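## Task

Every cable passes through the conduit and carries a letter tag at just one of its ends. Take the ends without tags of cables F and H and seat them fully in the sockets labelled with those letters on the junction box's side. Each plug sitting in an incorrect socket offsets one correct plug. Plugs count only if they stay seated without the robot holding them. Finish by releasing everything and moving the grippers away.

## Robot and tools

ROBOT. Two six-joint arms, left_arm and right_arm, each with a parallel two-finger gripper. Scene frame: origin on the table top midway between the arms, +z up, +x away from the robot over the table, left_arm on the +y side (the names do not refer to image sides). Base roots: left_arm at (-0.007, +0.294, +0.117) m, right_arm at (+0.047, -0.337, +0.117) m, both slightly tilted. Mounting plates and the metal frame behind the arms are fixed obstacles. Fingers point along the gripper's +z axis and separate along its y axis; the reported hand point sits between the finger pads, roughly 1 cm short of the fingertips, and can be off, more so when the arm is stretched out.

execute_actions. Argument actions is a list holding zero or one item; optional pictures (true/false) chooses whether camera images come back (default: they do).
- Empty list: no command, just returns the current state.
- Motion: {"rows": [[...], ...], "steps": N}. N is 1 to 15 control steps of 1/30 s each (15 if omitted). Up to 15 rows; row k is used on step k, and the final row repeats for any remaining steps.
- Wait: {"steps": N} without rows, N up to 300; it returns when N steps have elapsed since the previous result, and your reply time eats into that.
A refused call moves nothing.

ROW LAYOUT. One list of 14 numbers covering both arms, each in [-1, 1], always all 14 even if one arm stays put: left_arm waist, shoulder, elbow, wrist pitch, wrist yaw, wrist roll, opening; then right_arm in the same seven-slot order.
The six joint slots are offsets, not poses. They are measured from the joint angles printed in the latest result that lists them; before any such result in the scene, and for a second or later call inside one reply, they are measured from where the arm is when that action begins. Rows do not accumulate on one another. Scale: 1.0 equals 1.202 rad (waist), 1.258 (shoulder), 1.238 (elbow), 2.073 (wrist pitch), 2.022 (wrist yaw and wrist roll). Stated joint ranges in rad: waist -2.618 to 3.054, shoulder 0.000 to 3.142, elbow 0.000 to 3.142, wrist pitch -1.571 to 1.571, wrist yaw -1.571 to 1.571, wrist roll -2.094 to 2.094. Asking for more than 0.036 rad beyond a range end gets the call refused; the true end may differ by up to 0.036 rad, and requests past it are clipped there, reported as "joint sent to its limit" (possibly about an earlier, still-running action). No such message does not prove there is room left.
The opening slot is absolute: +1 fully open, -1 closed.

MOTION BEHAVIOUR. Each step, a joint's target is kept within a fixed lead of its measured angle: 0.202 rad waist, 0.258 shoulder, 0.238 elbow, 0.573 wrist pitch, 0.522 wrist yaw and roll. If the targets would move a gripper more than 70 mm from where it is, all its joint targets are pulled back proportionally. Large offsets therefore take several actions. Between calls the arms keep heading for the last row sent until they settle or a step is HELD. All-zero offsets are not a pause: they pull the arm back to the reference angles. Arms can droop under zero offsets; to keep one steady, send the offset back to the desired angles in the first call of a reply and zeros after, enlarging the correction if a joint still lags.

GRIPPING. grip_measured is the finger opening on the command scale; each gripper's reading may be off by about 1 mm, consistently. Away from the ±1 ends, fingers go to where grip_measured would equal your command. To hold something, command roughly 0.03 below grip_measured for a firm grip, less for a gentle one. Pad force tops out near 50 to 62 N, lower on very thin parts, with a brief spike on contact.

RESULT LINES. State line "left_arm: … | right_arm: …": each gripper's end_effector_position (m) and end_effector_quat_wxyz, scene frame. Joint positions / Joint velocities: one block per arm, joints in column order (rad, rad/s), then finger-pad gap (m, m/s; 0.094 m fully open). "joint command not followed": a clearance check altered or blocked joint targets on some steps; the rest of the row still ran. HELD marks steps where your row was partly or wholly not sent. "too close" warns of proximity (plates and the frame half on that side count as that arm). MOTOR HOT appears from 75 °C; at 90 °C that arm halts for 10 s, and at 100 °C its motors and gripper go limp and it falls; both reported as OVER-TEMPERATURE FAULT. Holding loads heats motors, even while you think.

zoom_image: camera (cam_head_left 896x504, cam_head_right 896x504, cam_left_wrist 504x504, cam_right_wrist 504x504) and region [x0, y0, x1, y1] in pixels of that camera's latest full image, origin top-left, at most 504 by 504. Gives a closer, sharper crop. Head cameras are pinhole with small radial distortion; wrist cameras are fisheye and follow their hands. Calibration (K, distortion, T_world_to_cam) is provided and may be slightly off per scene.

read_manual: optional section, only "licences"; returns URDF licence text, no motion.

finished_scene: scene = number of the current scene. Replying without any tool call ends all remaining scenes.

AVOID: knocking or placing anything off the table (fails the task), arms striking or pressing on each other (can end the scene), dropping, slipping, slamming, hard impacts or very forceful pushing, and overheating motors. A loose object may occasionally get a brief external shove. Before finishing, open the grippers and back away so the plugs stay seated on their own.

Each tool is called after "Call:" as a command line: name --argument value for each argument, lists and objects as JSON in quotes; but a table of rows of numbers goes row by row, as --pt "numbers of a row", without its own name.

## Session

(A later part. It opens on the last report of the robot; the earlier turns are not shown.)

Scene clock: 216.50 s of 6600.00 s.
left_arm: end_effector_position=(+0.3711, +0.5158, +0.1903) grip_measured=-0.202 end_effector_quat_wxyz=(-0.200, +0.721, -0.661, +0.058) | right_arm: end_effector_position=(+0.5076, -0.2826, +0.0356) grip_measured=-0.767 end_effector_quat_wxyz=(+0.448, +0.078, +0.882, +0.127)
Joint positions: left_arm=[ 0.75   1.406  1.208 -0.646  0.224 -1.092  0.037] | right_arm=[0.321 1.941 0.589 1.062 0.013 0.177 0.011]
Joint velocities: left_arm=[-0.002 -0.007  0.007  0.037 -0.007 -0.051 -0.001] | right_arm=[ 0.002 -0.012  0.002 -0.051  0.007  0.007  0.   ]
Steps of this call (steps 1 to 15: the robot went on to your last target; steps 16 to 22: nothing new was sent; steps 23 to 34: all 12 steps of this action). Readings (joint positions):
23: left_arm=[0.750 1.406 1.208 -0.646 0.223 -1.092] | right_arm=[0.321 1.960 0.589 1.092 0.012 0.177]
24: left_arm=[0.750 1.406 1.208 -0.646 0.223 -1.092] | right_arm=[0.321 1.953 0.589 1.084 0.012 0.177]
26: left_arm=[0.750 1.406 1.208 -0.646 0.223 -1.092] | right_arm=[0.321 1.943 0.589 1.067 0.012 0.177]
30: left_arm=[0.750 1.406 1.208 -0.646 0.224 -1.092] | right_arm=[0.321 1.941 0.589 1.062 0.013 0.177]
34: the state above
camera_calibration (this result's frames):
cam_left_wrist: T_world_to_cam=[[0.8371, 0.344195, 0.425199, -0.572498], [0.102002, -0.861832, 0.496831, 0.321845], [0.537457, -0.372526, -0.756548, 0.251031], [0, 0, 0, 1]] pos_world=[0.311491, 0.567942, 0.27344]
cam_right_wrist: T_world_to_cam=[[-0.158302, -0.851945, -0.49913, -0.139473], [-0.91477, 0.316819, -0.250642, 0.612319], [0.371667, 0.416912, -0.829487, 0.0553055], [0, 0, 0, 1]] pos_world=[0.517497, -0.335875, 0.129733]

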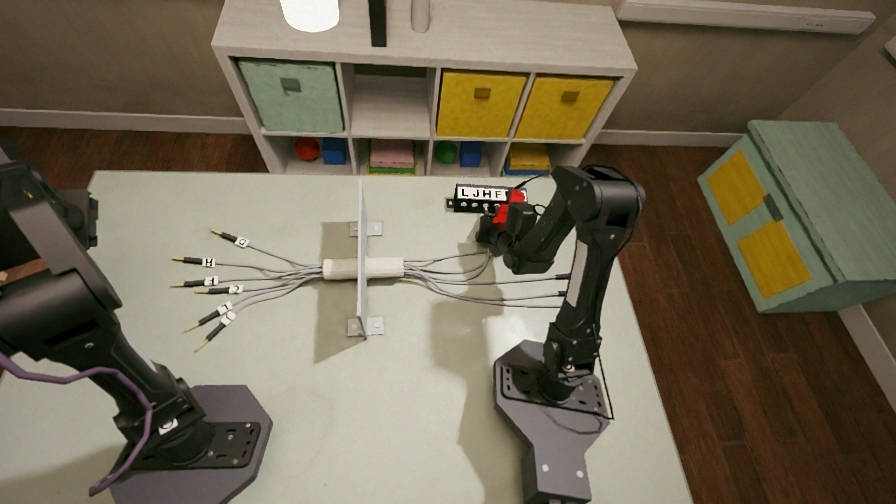

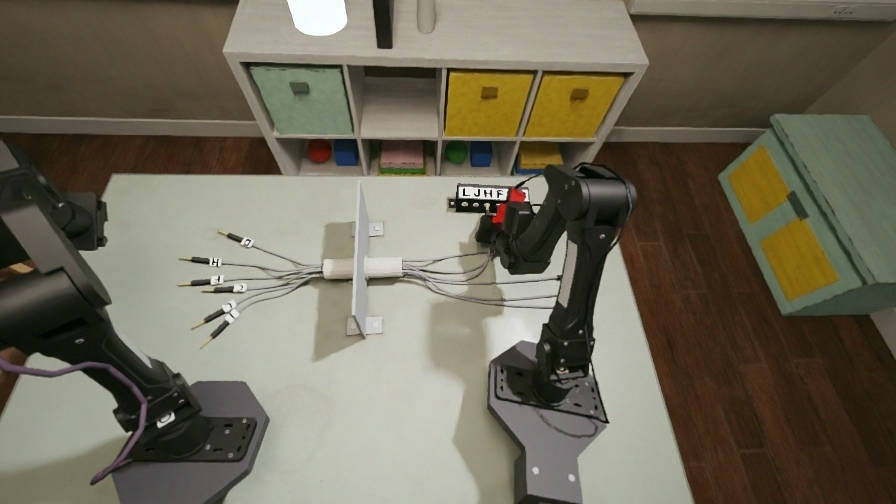

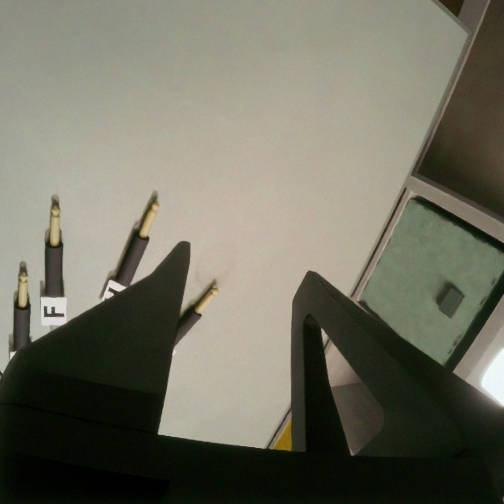

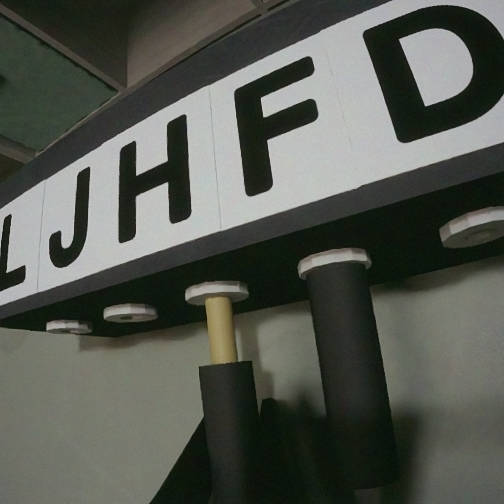

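Call:
execute_actions --actions '[{"rows":[[0,0,0,0,0,0,-0.2,0,0,0.01,0,0,0,-0.5],[0,0,0,0,0,0,-0.2,0,0,0.01,0,0,0,-0.5],[0,0,0,0,0,0,-0.2,0,0,0.01,0,0,0,-0.5],[0,0,0,0,0,0,-0.2,0,-0.03,-0.04,0.01,0,0,-0.5],[0,0,0,0,0,0,-0.2,0,-0.03,-0.04,0.01,0,0,-0.5],[0,0,0,0,0,0,-0.2,0,-0.06,-0.08,0.02,0,0,-0.5],[0,0,0,0,0,0,-0.2,0,-0.06,-0.08,0.02,0,0,-0.5],[0,0,0,0,0,0,-0.2,0,-0.085,-0.127,0.033,0,-0.01,-0.5]],"steps":15}]'

Scene clock: 218.97 s of 6600.00 s.
left_arm: end_effector_position=(+0.3711, +0.5157, +0.1903) grip_measured=-0.202 end_effector_quat_wxyz=(-0.200, +0.720, -0.661, +0.059) | right_arm: end_effector_position=(+0.4725, -0.2868, +0.0421) grip_measured=-0.503 end_effector_quat_wxyz=(+0.439, +0.074, +0.887, +0.124)
Joint positions: left_arm=[ 0.75   1.406  1.208 -0.646  0.224 -1.092  0.037] | right_arm=[0.321 1.863 0.448 1.104 0.013 0.17  0.023]
Joint velocities: left_arm=[-0.002 -0.007  0.002  0.037  0.007 -0.066 -0.   ] | right_arm=[ 0.002 -0.007 -0.012  0.11  -0.051 -0.022  0.001]
Steps of this call (steps 1 to 15: the robot went on to your last target; steps 16 to 59: nothing new was sent; steps 60 to 74: all 15 steps of this action). Readings (joint positions):
60: left_arm=[0.750 1.406 1.208 -0.646 0.224 -1.092] | right_arm=[0.321 1.941 0.589 1.060 0.013 0.177]
61: left_arm=[0.750 1.406 1.208 -0.646 0.224 -1.092] | right_arm=[0.321 1.941 0.589 1.060 0.013 0.177]
63: left_arm=[0.750 1.406 1.208 -0.646 0.224 -1.092] | right_arm=[0.321 1.941 0.586 1.062 0.013 0.177]
67: left_arm=[0.750 1.406 1.208 -0.646 0.224 -1.092] | right_arm=[0.321 1.903 0.519 1.080 0.013 0.176]
74: the state above
camera_calibration (this result's frames):
cam_left_wrist: T_world_to_cam=[[0.837048, 0.344185, 0.42531, -0.572516], [0.101549, -0.861571, 0.497376, 0.321668], [0.537624, -0.373138, -0.756128, 0.251123], [0, 0, 0, 1]] pos_world=[0.311549, 0.567895, 0.273389]
cam_right_wrist: T_world_to_cam=[[-0.161449, -0.856721, -0.48986, -0.145655], [-0.921893, 0.308074, -0.234954, 0.583394], [0.352204, 0.413666, -0.839544, 0.0841919], [0, 0, 0, 1]] pos_world=[0.484658, -0.339342, 0.136403]

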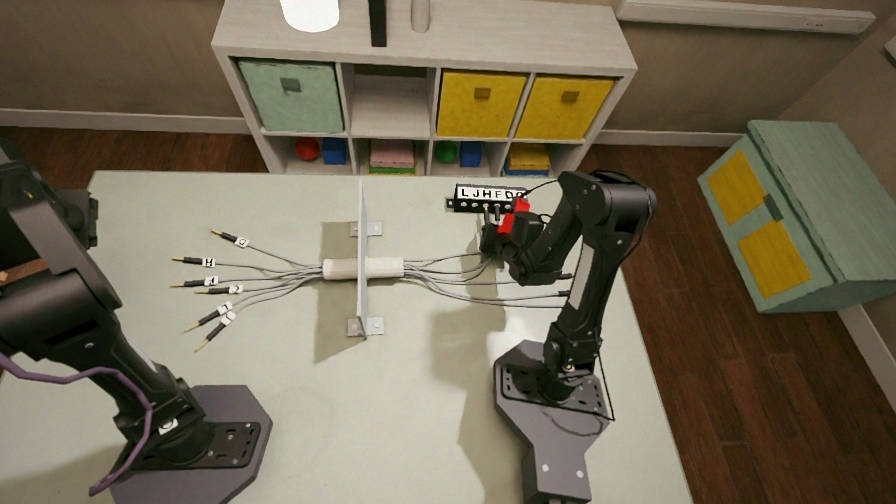

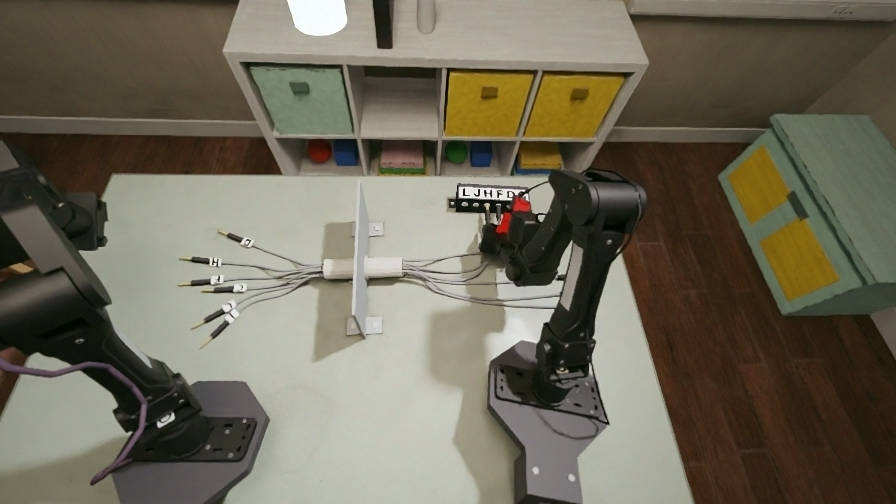

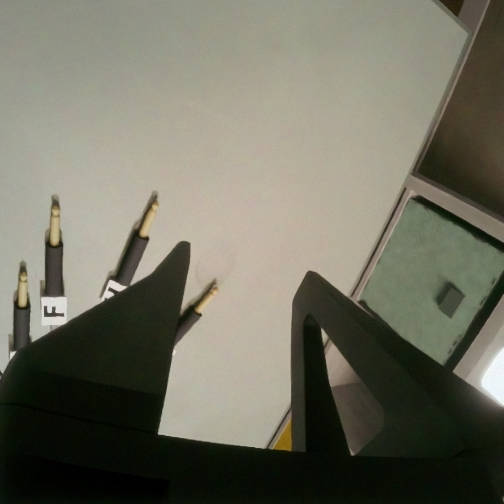

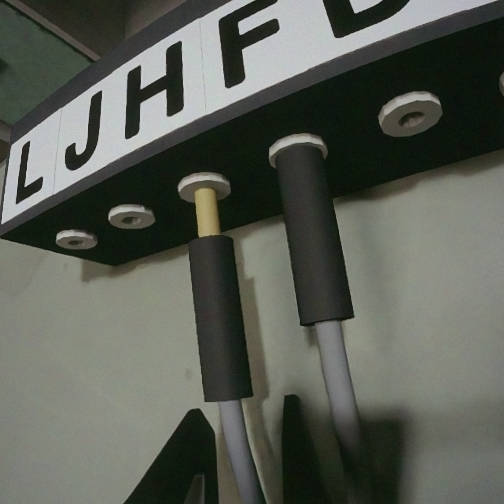

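Call:
execute_actions --actions '[{"rows":[[0,0,0,0,0,0,-0.2,0,0,0.02,0.012,0,0,-0.7],[0,0,0,0,0,0,-0.2,0,0,0.02,0.012,0,0,-0.85],[0,0,0,0,0,0,-0.2,0,0,0.02,0.012,0,0,-0.85],[0,0,0,0,0,0,-0.2,0,0,0.02,0.012,0,0,-0.85],[0,0,0,0,0,0,-0.2,0,0,0.02,0.012,0,0,-0.85],[0,0,0,0,0,0,-0.2,0,0,0.02,0.012,0,0,-0.85],[0,0,0,0,0,0,-0.2,0,0.015,0.05,0.01,0,0,-0.85],[0,0,0,0,0,0,-0.2,0,0.02,0.065,0.01,0,0,-0.85]],"steps":15}]'

Scene clock: 220.50 s of 6600.00 s.
left_arm: end_effector_position=(+0.3712, +0.5156, +0.1903) grip_measured=-0.202 end_effector_quat_wxyz=(-0.200, +0.720, -0.662, +0.059) | right_arm: end_effector_position=(+0.4832, -0.2838, +0.0411) grip_measured=-0.847 end_effector_quat_wxyz=(+0.442, +0.071, +0.885, +0.129)
Joint positions: left_arm=[ 0.75   1.406  1.208 -0.646  0.225 -1.092  0.037] | right_arm=[0.321 1.883 0.491 1.088 0.003 0.169 0.007]
Joint velocities: left_arm=[-0.002  0.007 -0.007 -0.007 -0.051 -0.066 -0.001] | right_arm=[-0.022 -0.007  0.012 -0.051 -0.095 -0.022  0.001]
Steps of this call (steps 1 to 15: the robot went on to your last target; steps 16 to 31: nothing new was sent; steps 32 to 46: all 15 steps of this action). Readings (joint positions):
32: left_arm=[0.750 1.406 1.208 -0.646 0.224 -1.092] | right_arm=[0.321 1.863 0.448 1.113 0.013 0.169]
33: left_arm=[0.750 1.406 1.208 -0.646 0.225 -1.092] | right_arm=[0.321 1.863 0.448 1.113 0.012 0.169]
35: left_arm=[0.750 1.406 1.208 -0.646 0.225 -1.092] | right_arm=[0.321 1.863 0.448 1.113 0.009 0.169]
39: left_arm=[0.750 1.406 1.208 -0.646 0.225 -1.092] | right_arm=[0.321 1.866 0.457 1.104 0.005 0.169]
46: the state above
camera_calibration (this result's frames):
cam_left_wrist: T_world_to_cam=[[0.836995, 0.344175, 0.42542, -0.572535], [0.101095, -0.86131, 0.49792, 0.321491], [0.53779, -0.373749, -0.755707, 0.251216], [0, 0, 0, 1]] pos_world=[0.311606, 0.567847, 0.273337]
cam_right_wrist: T_world_to_cam=[[-0.15102, -0.855297, -0.495641, -0.146262], [-0.922709, 0.301864, -0.239762, 0.590873], [0.354684, 0.421123, -0.834778, 0.0790084], [0, 0, 0, 1]] pos_world=[0.495092, -0.336733, 0.13513]

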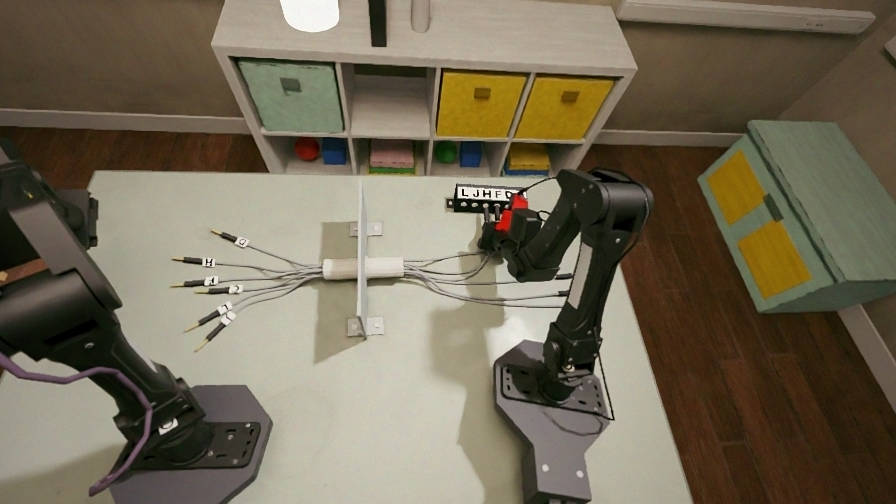

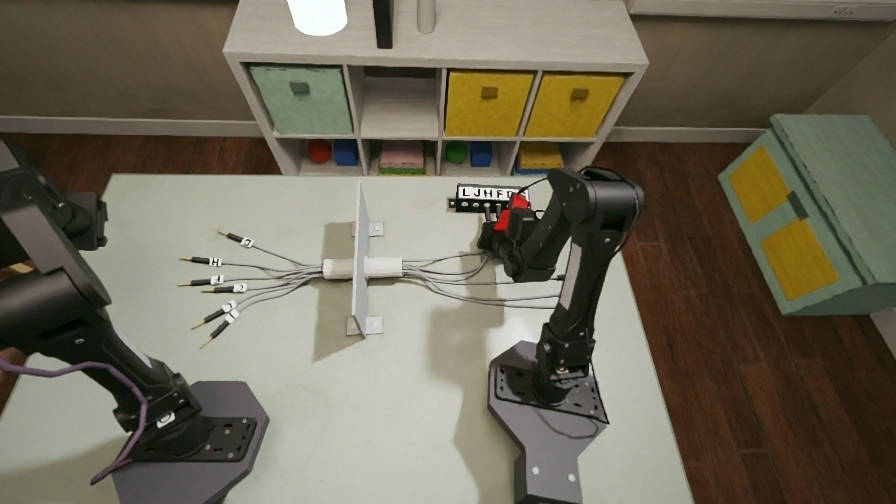

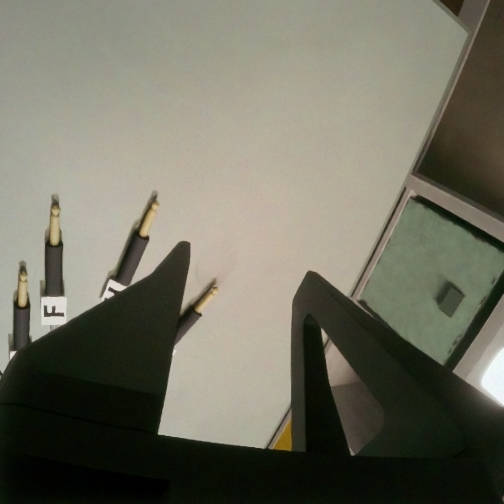

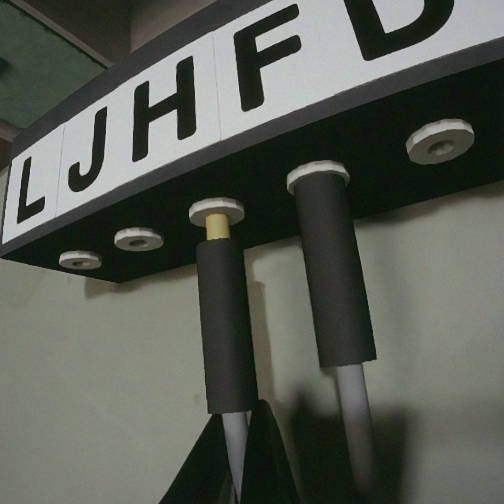

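It's sliding in now. Continue.

Call:
execute_actions --actions '[{"rows":[[0,0,0,0,0,0,-0.2,0,0.01,0.05,0.02,0,0,-0.85],[0,0,0,0,0,0,-0.2,0,0.01,0.05,0.02,0,0,-0.85],[0,0,0,0,0,0,-0.2,0,0.015,0.075,0.025,0,0,-0.85]],"steps":15}]'

Scene clock: 221.80 s of 6600.00 s.
left_arm: end_effector_position=(+0.3713, +0.5154, +0.1904) grip_measured=-0.202 end_effector_quat_wxyz=(-0.200, +0.720, -0.662, +0.059) | right_arm: end_effector_position=(+0.4936, -0.2826, +0.0389) grip_measured=-0.847 end_effector_quat_wxyz=(+0.443, +0.071, +0.884, +0.129)
Joint positions: left_arm=[ 0.75   1.406  1.208 -0.646  0.226 -1.092  0.037] | right_arm=[0.321 1.905 0.534 1.07  0.003 0.169 0.007]
Joint velocities: left_arm=[ 0.007  0.017  0.002  0.022 -0.022 -0.037 -0.   ] | right_arm=[-0.007  0.007  0.007 -0.066 -0.051 -0.022 -0.   ]
Steps of this call (steps 1 to 15: the robot went on to your last target; steps 16 to 24: nothing new was sent; steps 25 to 39: all 15 steps of this action). Readings (joint positions):
25: left_arm=[0.750 1.406 1.208 -0.646 0.225 -1.092] | right_arm=[0.321 1.883 0.493 1.086 0.003 0.169]
26: left_arm=[0.750 1.406 1.208 -0.646 0.226 -1.092] | right_arm=[0.321 1.885 0.499 1.085 0.003 0.169]
28: left_arm=[0.750 1.406 1.208 -0.646 0.226 -1.092] | right_arm=[0.321 1.895 0.519 1.077 0.003 0.169]
32: left_arm=[0.750 1.406 1.208 -0.646 0.226 -1.092] | right_arm=[0.321 1.905 0.534 1.070 0.003 0.169]
39: the state above
camera_calibration (this result's frames):
cam_left_wrist: T_world_to_cam=[[0.836943, 0.344165, 0.425531, -0.572553], [0.100641, -0.861049, 0.498464, 0.321313], [0.537957, -0.374361, -0.755286, 0.251308], [0, 0, 0, 1]] pos_world=[0.311664, 0.567799, 0.273285]
cam_right_wrist: T_world_to_cam=[[-0.15037, -0.855191, -0.496021, -0.145031], [-0.921557, 0.302903, -0.242863, 0.599437], [0.35794, 0.420592, -0.833655, 0.0712432], [0, 0, 0, 1]] pos_world=[0.505106, -0.335564, 0.133035]

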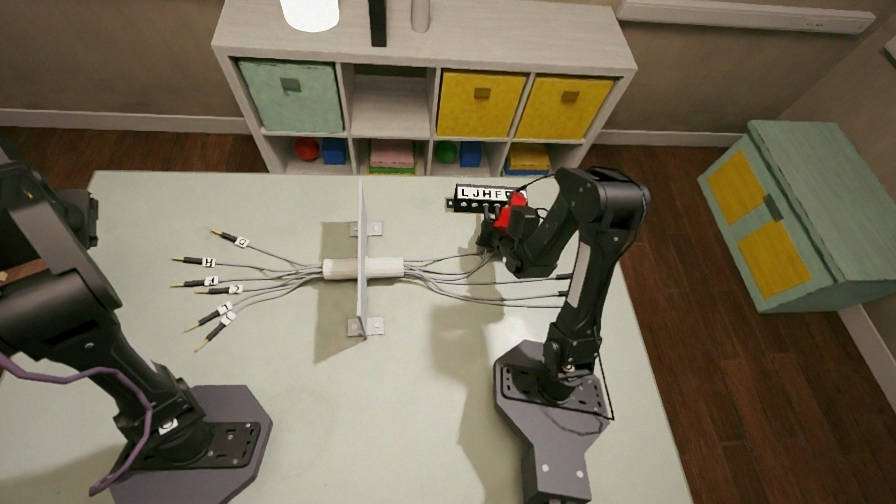

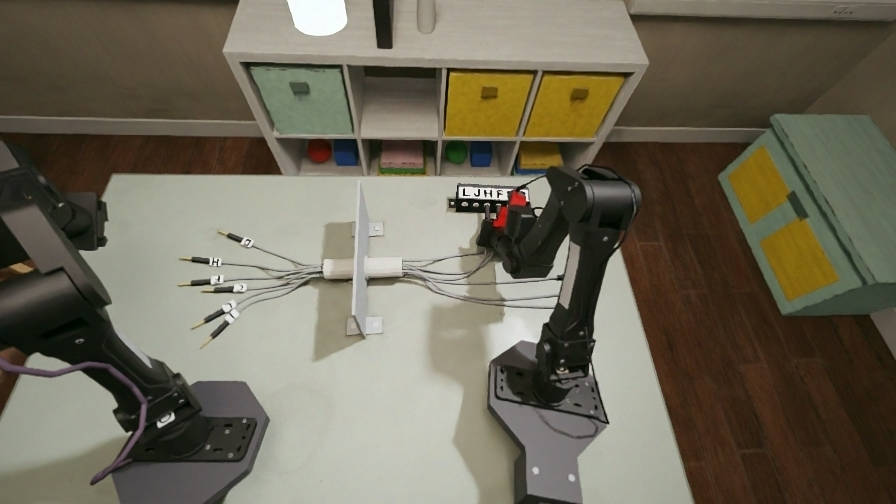

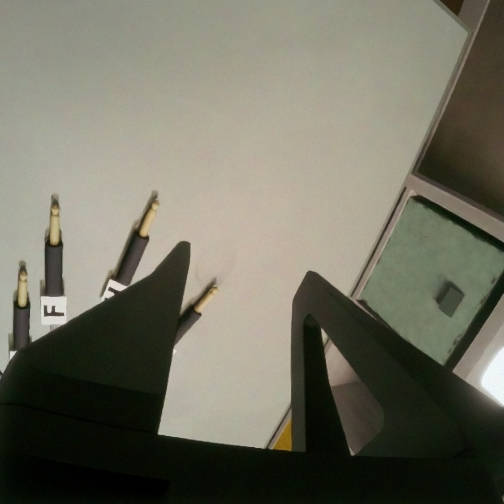

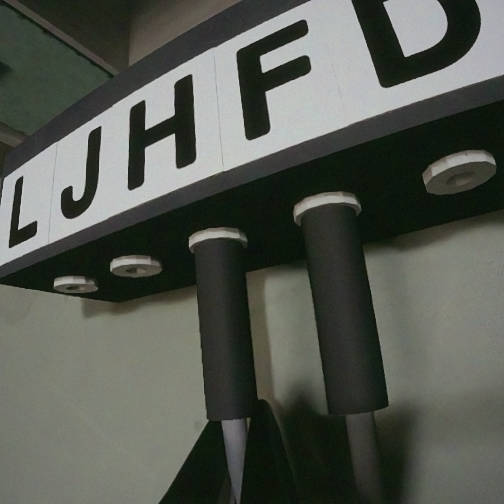

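Call:
execute_actions --actions '[{"rows":[[0,0,0,0,0,0,-0.2,0,0,0.07,0.02,0,0,-0.85],[0,0,0,0,0,0,-0.2,0,0,0.07,0.02,0,0,-0.85],[0,0,0,0,0,0,-0.2,0,0,0.07,0.02,0,0,-0.85],[0,0,0,0,0,0,-0.2,0,0,0.07,0.02,0,0,-0.85],[0,0,0,0,0,0,-0.2,0,0,0.07,0.02,0,0,-0.85],[0,0,0,0,0,0,-0.2,0,0,0.07,0.02,0,0,-0.85],[0,0,0,0,0,0,-0.2,0,0,0.07,0.02,0,0,-0.85],[0,0,0,0,0,0,-0.2,0,0,0,0,0,0,-0.85],[0,0,0,0,0,0,-0.2,0,0,-0.01,0,0,0,-0.45],[0,0,0,0,0,0,-0.2,0,0,-0.01,0,0,0,-0.45],[0,0,0,0,0,0,-0.2,0,0,-0.01,0,0,0,-0.45],[0,0,0,0,0,0,-0.2,0,-0.02,-0.05,0,0,0,-0.45]],"steps":15}]'

Call:
execute_actions --actions '[{"rows":[[0,0,0,0,0,0,-0.2,0,-0.06,-0.04,0,0,0,-0.45],[0,0,0,0,0,0,-0.2,0,-0.06,-0.04,0,0,0,-0.45],[0,0,0,0,0,0,-0.2,0,-0.12,-0.06,0,0,0,-0.45],[0,0,0,0,0,0,-0.2,0,-0.12,-0.06,0,0,0,-0.45],[0,0,0,0,0,0,-0.2,0,-0.2,-0.08,0,0,0,-0.45],[0,0,0,0,0,0,-0.2,0,-0.2,-0.08,0,0,0,-0.45],[0,0,0,0,0,0,-0.2,0,-0.3,-0.1,0,0,0,-0.45]],"steps":15}]'

Scene clock: 223.57 s of 6600.00 s.
left_arm: end_effector_position=(+0.3713, +0.5153, +0.1904) grip_measured=-0.202 end_effector_quat_wxyz=(-0.199, +0.720, -0.662, +0.060) | right_arm: end_effector_position=(+0.4778, -0.2822, +0.0282) grip_measured=-0.453 end_effector_quat_wxyz=(+0.421, +0.070, +0.895, +0.127)
Joint positions: left_arm=[ 0.75   1.406  1.208 -0.646  0.227 -1.092  0.037] | right_arm=[0.321 1.906 0.501 1.055 0.003 0.169 0.026]
Joint velocities: left_arm=[ 0.007 -0.002  0.007 -0.022 -0.022 -0.095  0.   ] | right_arm=[-0.002  0.022 -0.276 -0.066  0.022  0.022 -0.001]
Steps of this call (steps 1 to 15: the robot went on to your last target; steps 16 to 38: nothing new was sent; steps 39 to 53: all 15 steps of this action). Readings (joint positions):
39: left_arm=[0.750 1.406 1.208 -0.646 0.226 -1.092] | right_arm=[0.321 1.905 0.538 1.065 0.003 0.169]
40: left_arm=[0.750 1.406 1.208 -0.646 0.226 -1.092] | right_arm=[0.321 1.905 0.546 1.051 0.003 0.169]
42: left_arm=[0.750 1.406 1.208 -0.646 0.226 -1.092] | right_arm=[0.321 1.910 0.557 1.035 0.003 0.169]
46: left_arm=[0.750 1.406 1.208 -0.646 0.227 -1.092] | right_arm=[0.321 1.911 0.560 1.024 0.003 0.169]
53: the state above
camera_calibration (this result's frames):
cam_left_wrist: T_world_to_cam=[[0.836891, 0.344155, 0.425641, -0.572571], [0.100187, -0.860786, 0.499008, 0.321136], [0.538122, -0.374972, -0.754865, 0.2514], [0, 0, 0, 1]] pos_world=[0.311722, 0.567751, 0.273233]
cam_right_wrist: T_world_to_cam=[[-0.166926, -0.85854, -0.484815, -0.145757], [-0.9346, 0.294424, -0.199591, 0.584796], [0.314098, 0.419791, -0.851539, 0.0890479], [0, 0, 0, 1]] pos_world=[0.494251, -0.334697, 0.121883]

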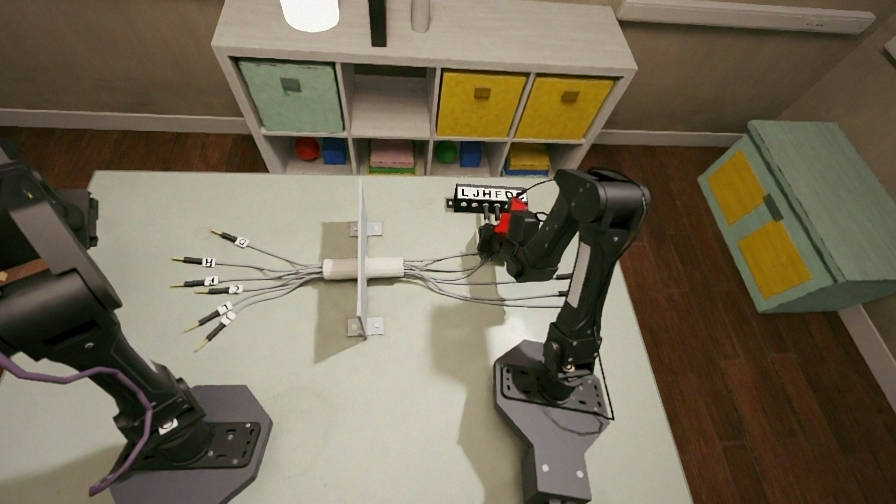

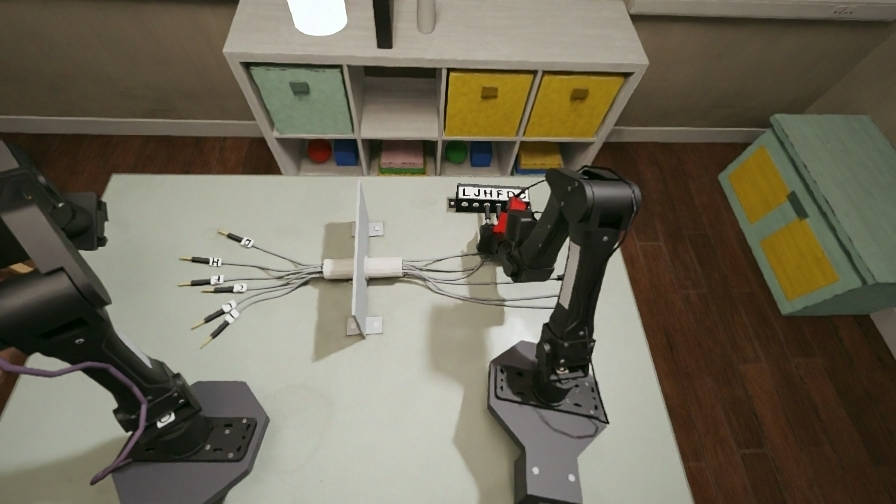

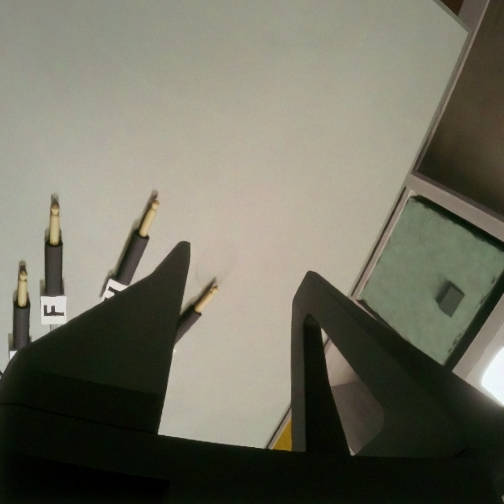

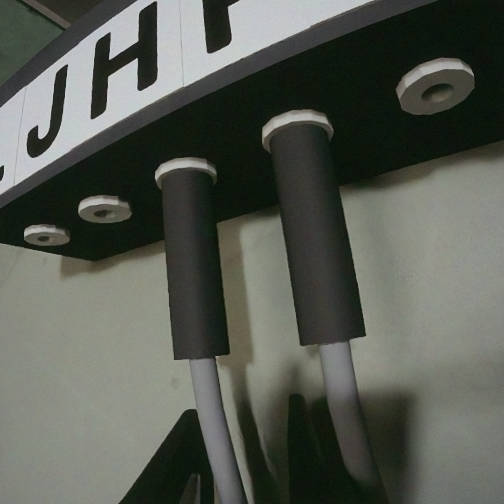

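Scene clock: 224.07 s of 6600.00 s.
left_arm: end_effector_position=(+0.3714, +0.5152, +0.1904) grip_measured=-0.202 end_effector_quat_wxyz=(-0.199, +0.720, -0.662, +0.060) | right_arm: end_effector_position=(+0.4940, -0.3001, +0.1468) grip_measured=-0.453 end_effector_quat_wxyz=(+0.544, +0.077, +0.824, +0.137)
Joint positions: left_arm=[ 0.75   1.406  1.208 -0.646  0.227 -1.092  0.037] | right_arm=[0.321 1.532 0.399 1.068 0.003 0.169 0.026]
Joint velocities: left_arm=[-0.007 -0.007  0.002  0.007 -0.051 -0.037 -0.   ] | right_arm=[-0.012 -0.022 -0.007 -0.051 -0.037  0.037 -0.   ]
Steps of this call (steps 1 to 15: all 15 steps of this action). Readings (joint positions):
1: left_arm=[0.750 1.406 1.208 -0.646 0.227 -1.092] | right_arm=[0.321 1.902 0.491 1.053 0.003 0.169]
2: left_arm=[0.750 1.406 1.208 -0.646 0.227 -1.092] | right_arm=[0.321 1.892 0.480 1.050 0.003 0.169]
4: left_arm=[0.750 1.406 1.208 -0.646 0.227 -1.092] | right_arm=[0.321 1.843 0.455 1.040 0.003 0.169]
8: left_arm=[0.750 1.406 1.208 -0.646 0.227 -1.092] | right_arm=[0.321 1.646 0.405 1.027 0.003 0.169]
15: the state above
camera_calibration (this result's frames):
cam_left_wrist: T_world_to_cam=[[0.836839, 0.344146, 0.425751, -0.572589], [0.0997335, -0.860524, 0.499552, 0.320959], [0.538288, -0.375583, -0.754443, 0.251492], [0, 0, 0, 1]] pos_world=[0.311779, 0.567703, 0.273182]
cam_right_wrist: T_world_to_cam=[[-0.0619439, -0.840006, -0.53903, -0.139224], [-0.830106, 0.343216, -0.439462, 0.627156], [0.554154, 0.42023, -0.718554, 0.054426], [0, 0, 0, 1]] pos_world=[0.481821, -0.35507, 0.239674]

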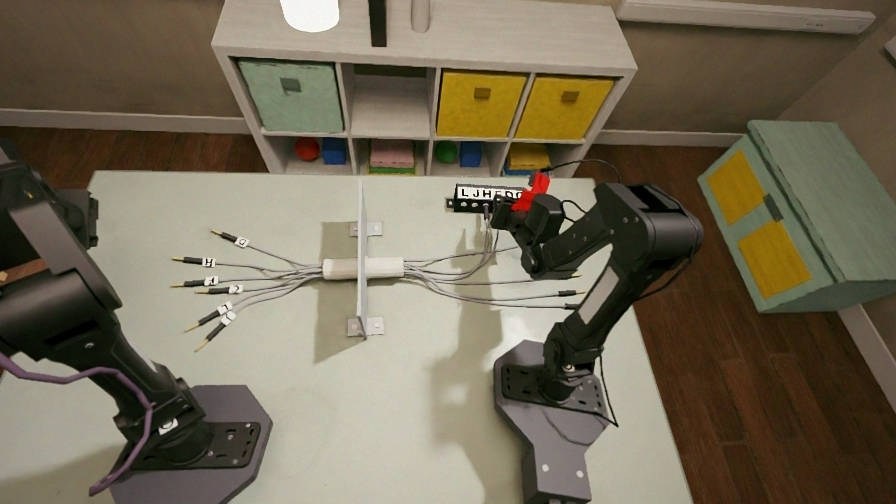

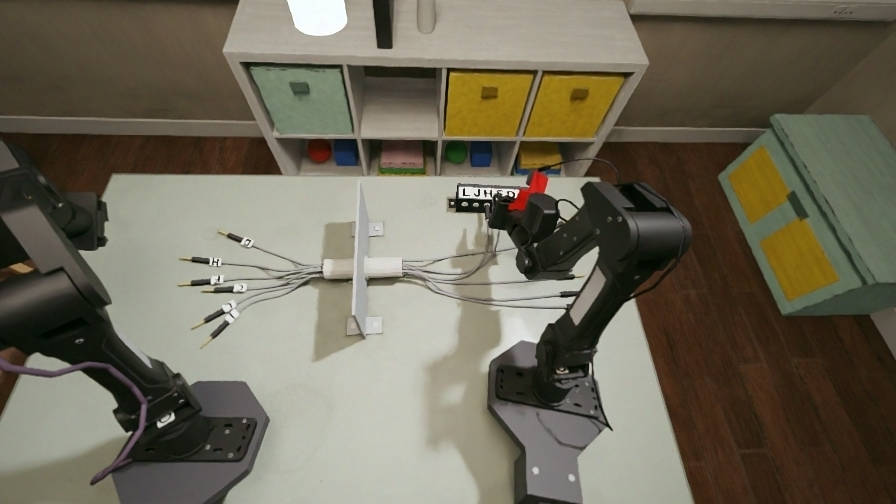

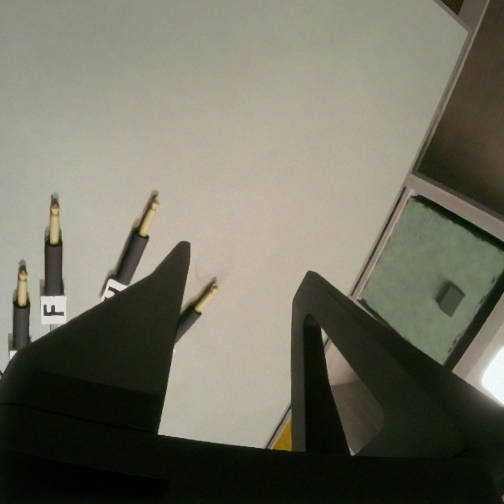

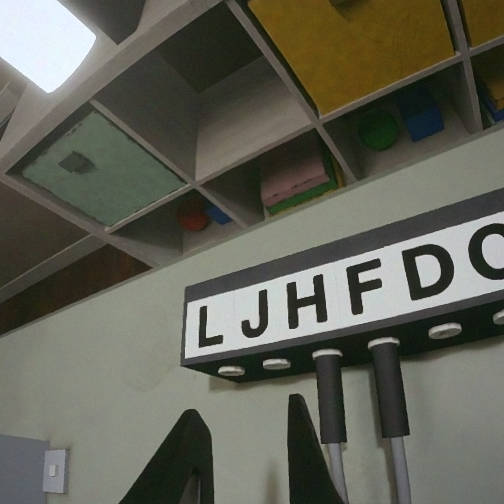

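Both seated; retract further and finish.

Call:
execute_actions --actions '[{"rows":[[0,0,0,0,0,0,-0.2,0,-0.25,0,-0.1,0,0,-0.45]],"steps":12}]' --pictures false

Call:
finished_scene --scene 1

Scene clock: 224.97 s of 6600.00 s.
left_arm: end_effector_position=(+0.3715, +0.5151, +0.1904) grip_measured=-0.202 end_effector_quat_wxyz=(-0.199, +0.720, -0.662, +0.060) | right_arm: end_effector_position=(+0.4902, -0.3130, +0.2238) grip_measured=-0.453 end_effector_quat_wxyz=(+0.595, +0.080, +0.787, +0.141)
Joint positions: left_arm=[ 0.75   1.406  1.208 -0.646  0.228 -1.092  0.037] | right_arm=[0.321 1.217 0.39  0.889 0.003 0.169 0.026]
Joint velocities: left_arm=[-0.017 -0.012 -0.002 -0.007  0.037  0.051  0.   ] | right_arm=[-0.002 -0.012  0.002 -0.154 -0.037 -0.007 -0.   ]
Steps of this call (steps 1 to 15: the robot went on to your last target; steps 16 to 27: all 12 steps of this action). Readings (joint positions):
16: left_arm=[0.750 1.406 1.208 -0.646 0.227 -1.092] | right_arm=[0.321 1.506 0.399 1.028 0.003 0.169]
17: left_arm=[0.750 1.406 1.208 -0.646 0.228 -1.092] | right_arm=[0.321 1.446 0.393 0.964 0.003 0.169]
19: left_arm=[0.750 1.406 1.208 -0.646 0.228 -1.092] | right_arm=[0.321 1.314 0.390 0.915 0.003 0.169]
23: left_arm=[0.750 1.406 1.208 -0.646 0.228 -1.092] | right_arm=[0.321 1.217 0.390 0.924 0.003 0.169]
27: the state above

The scene is finished: the task was done.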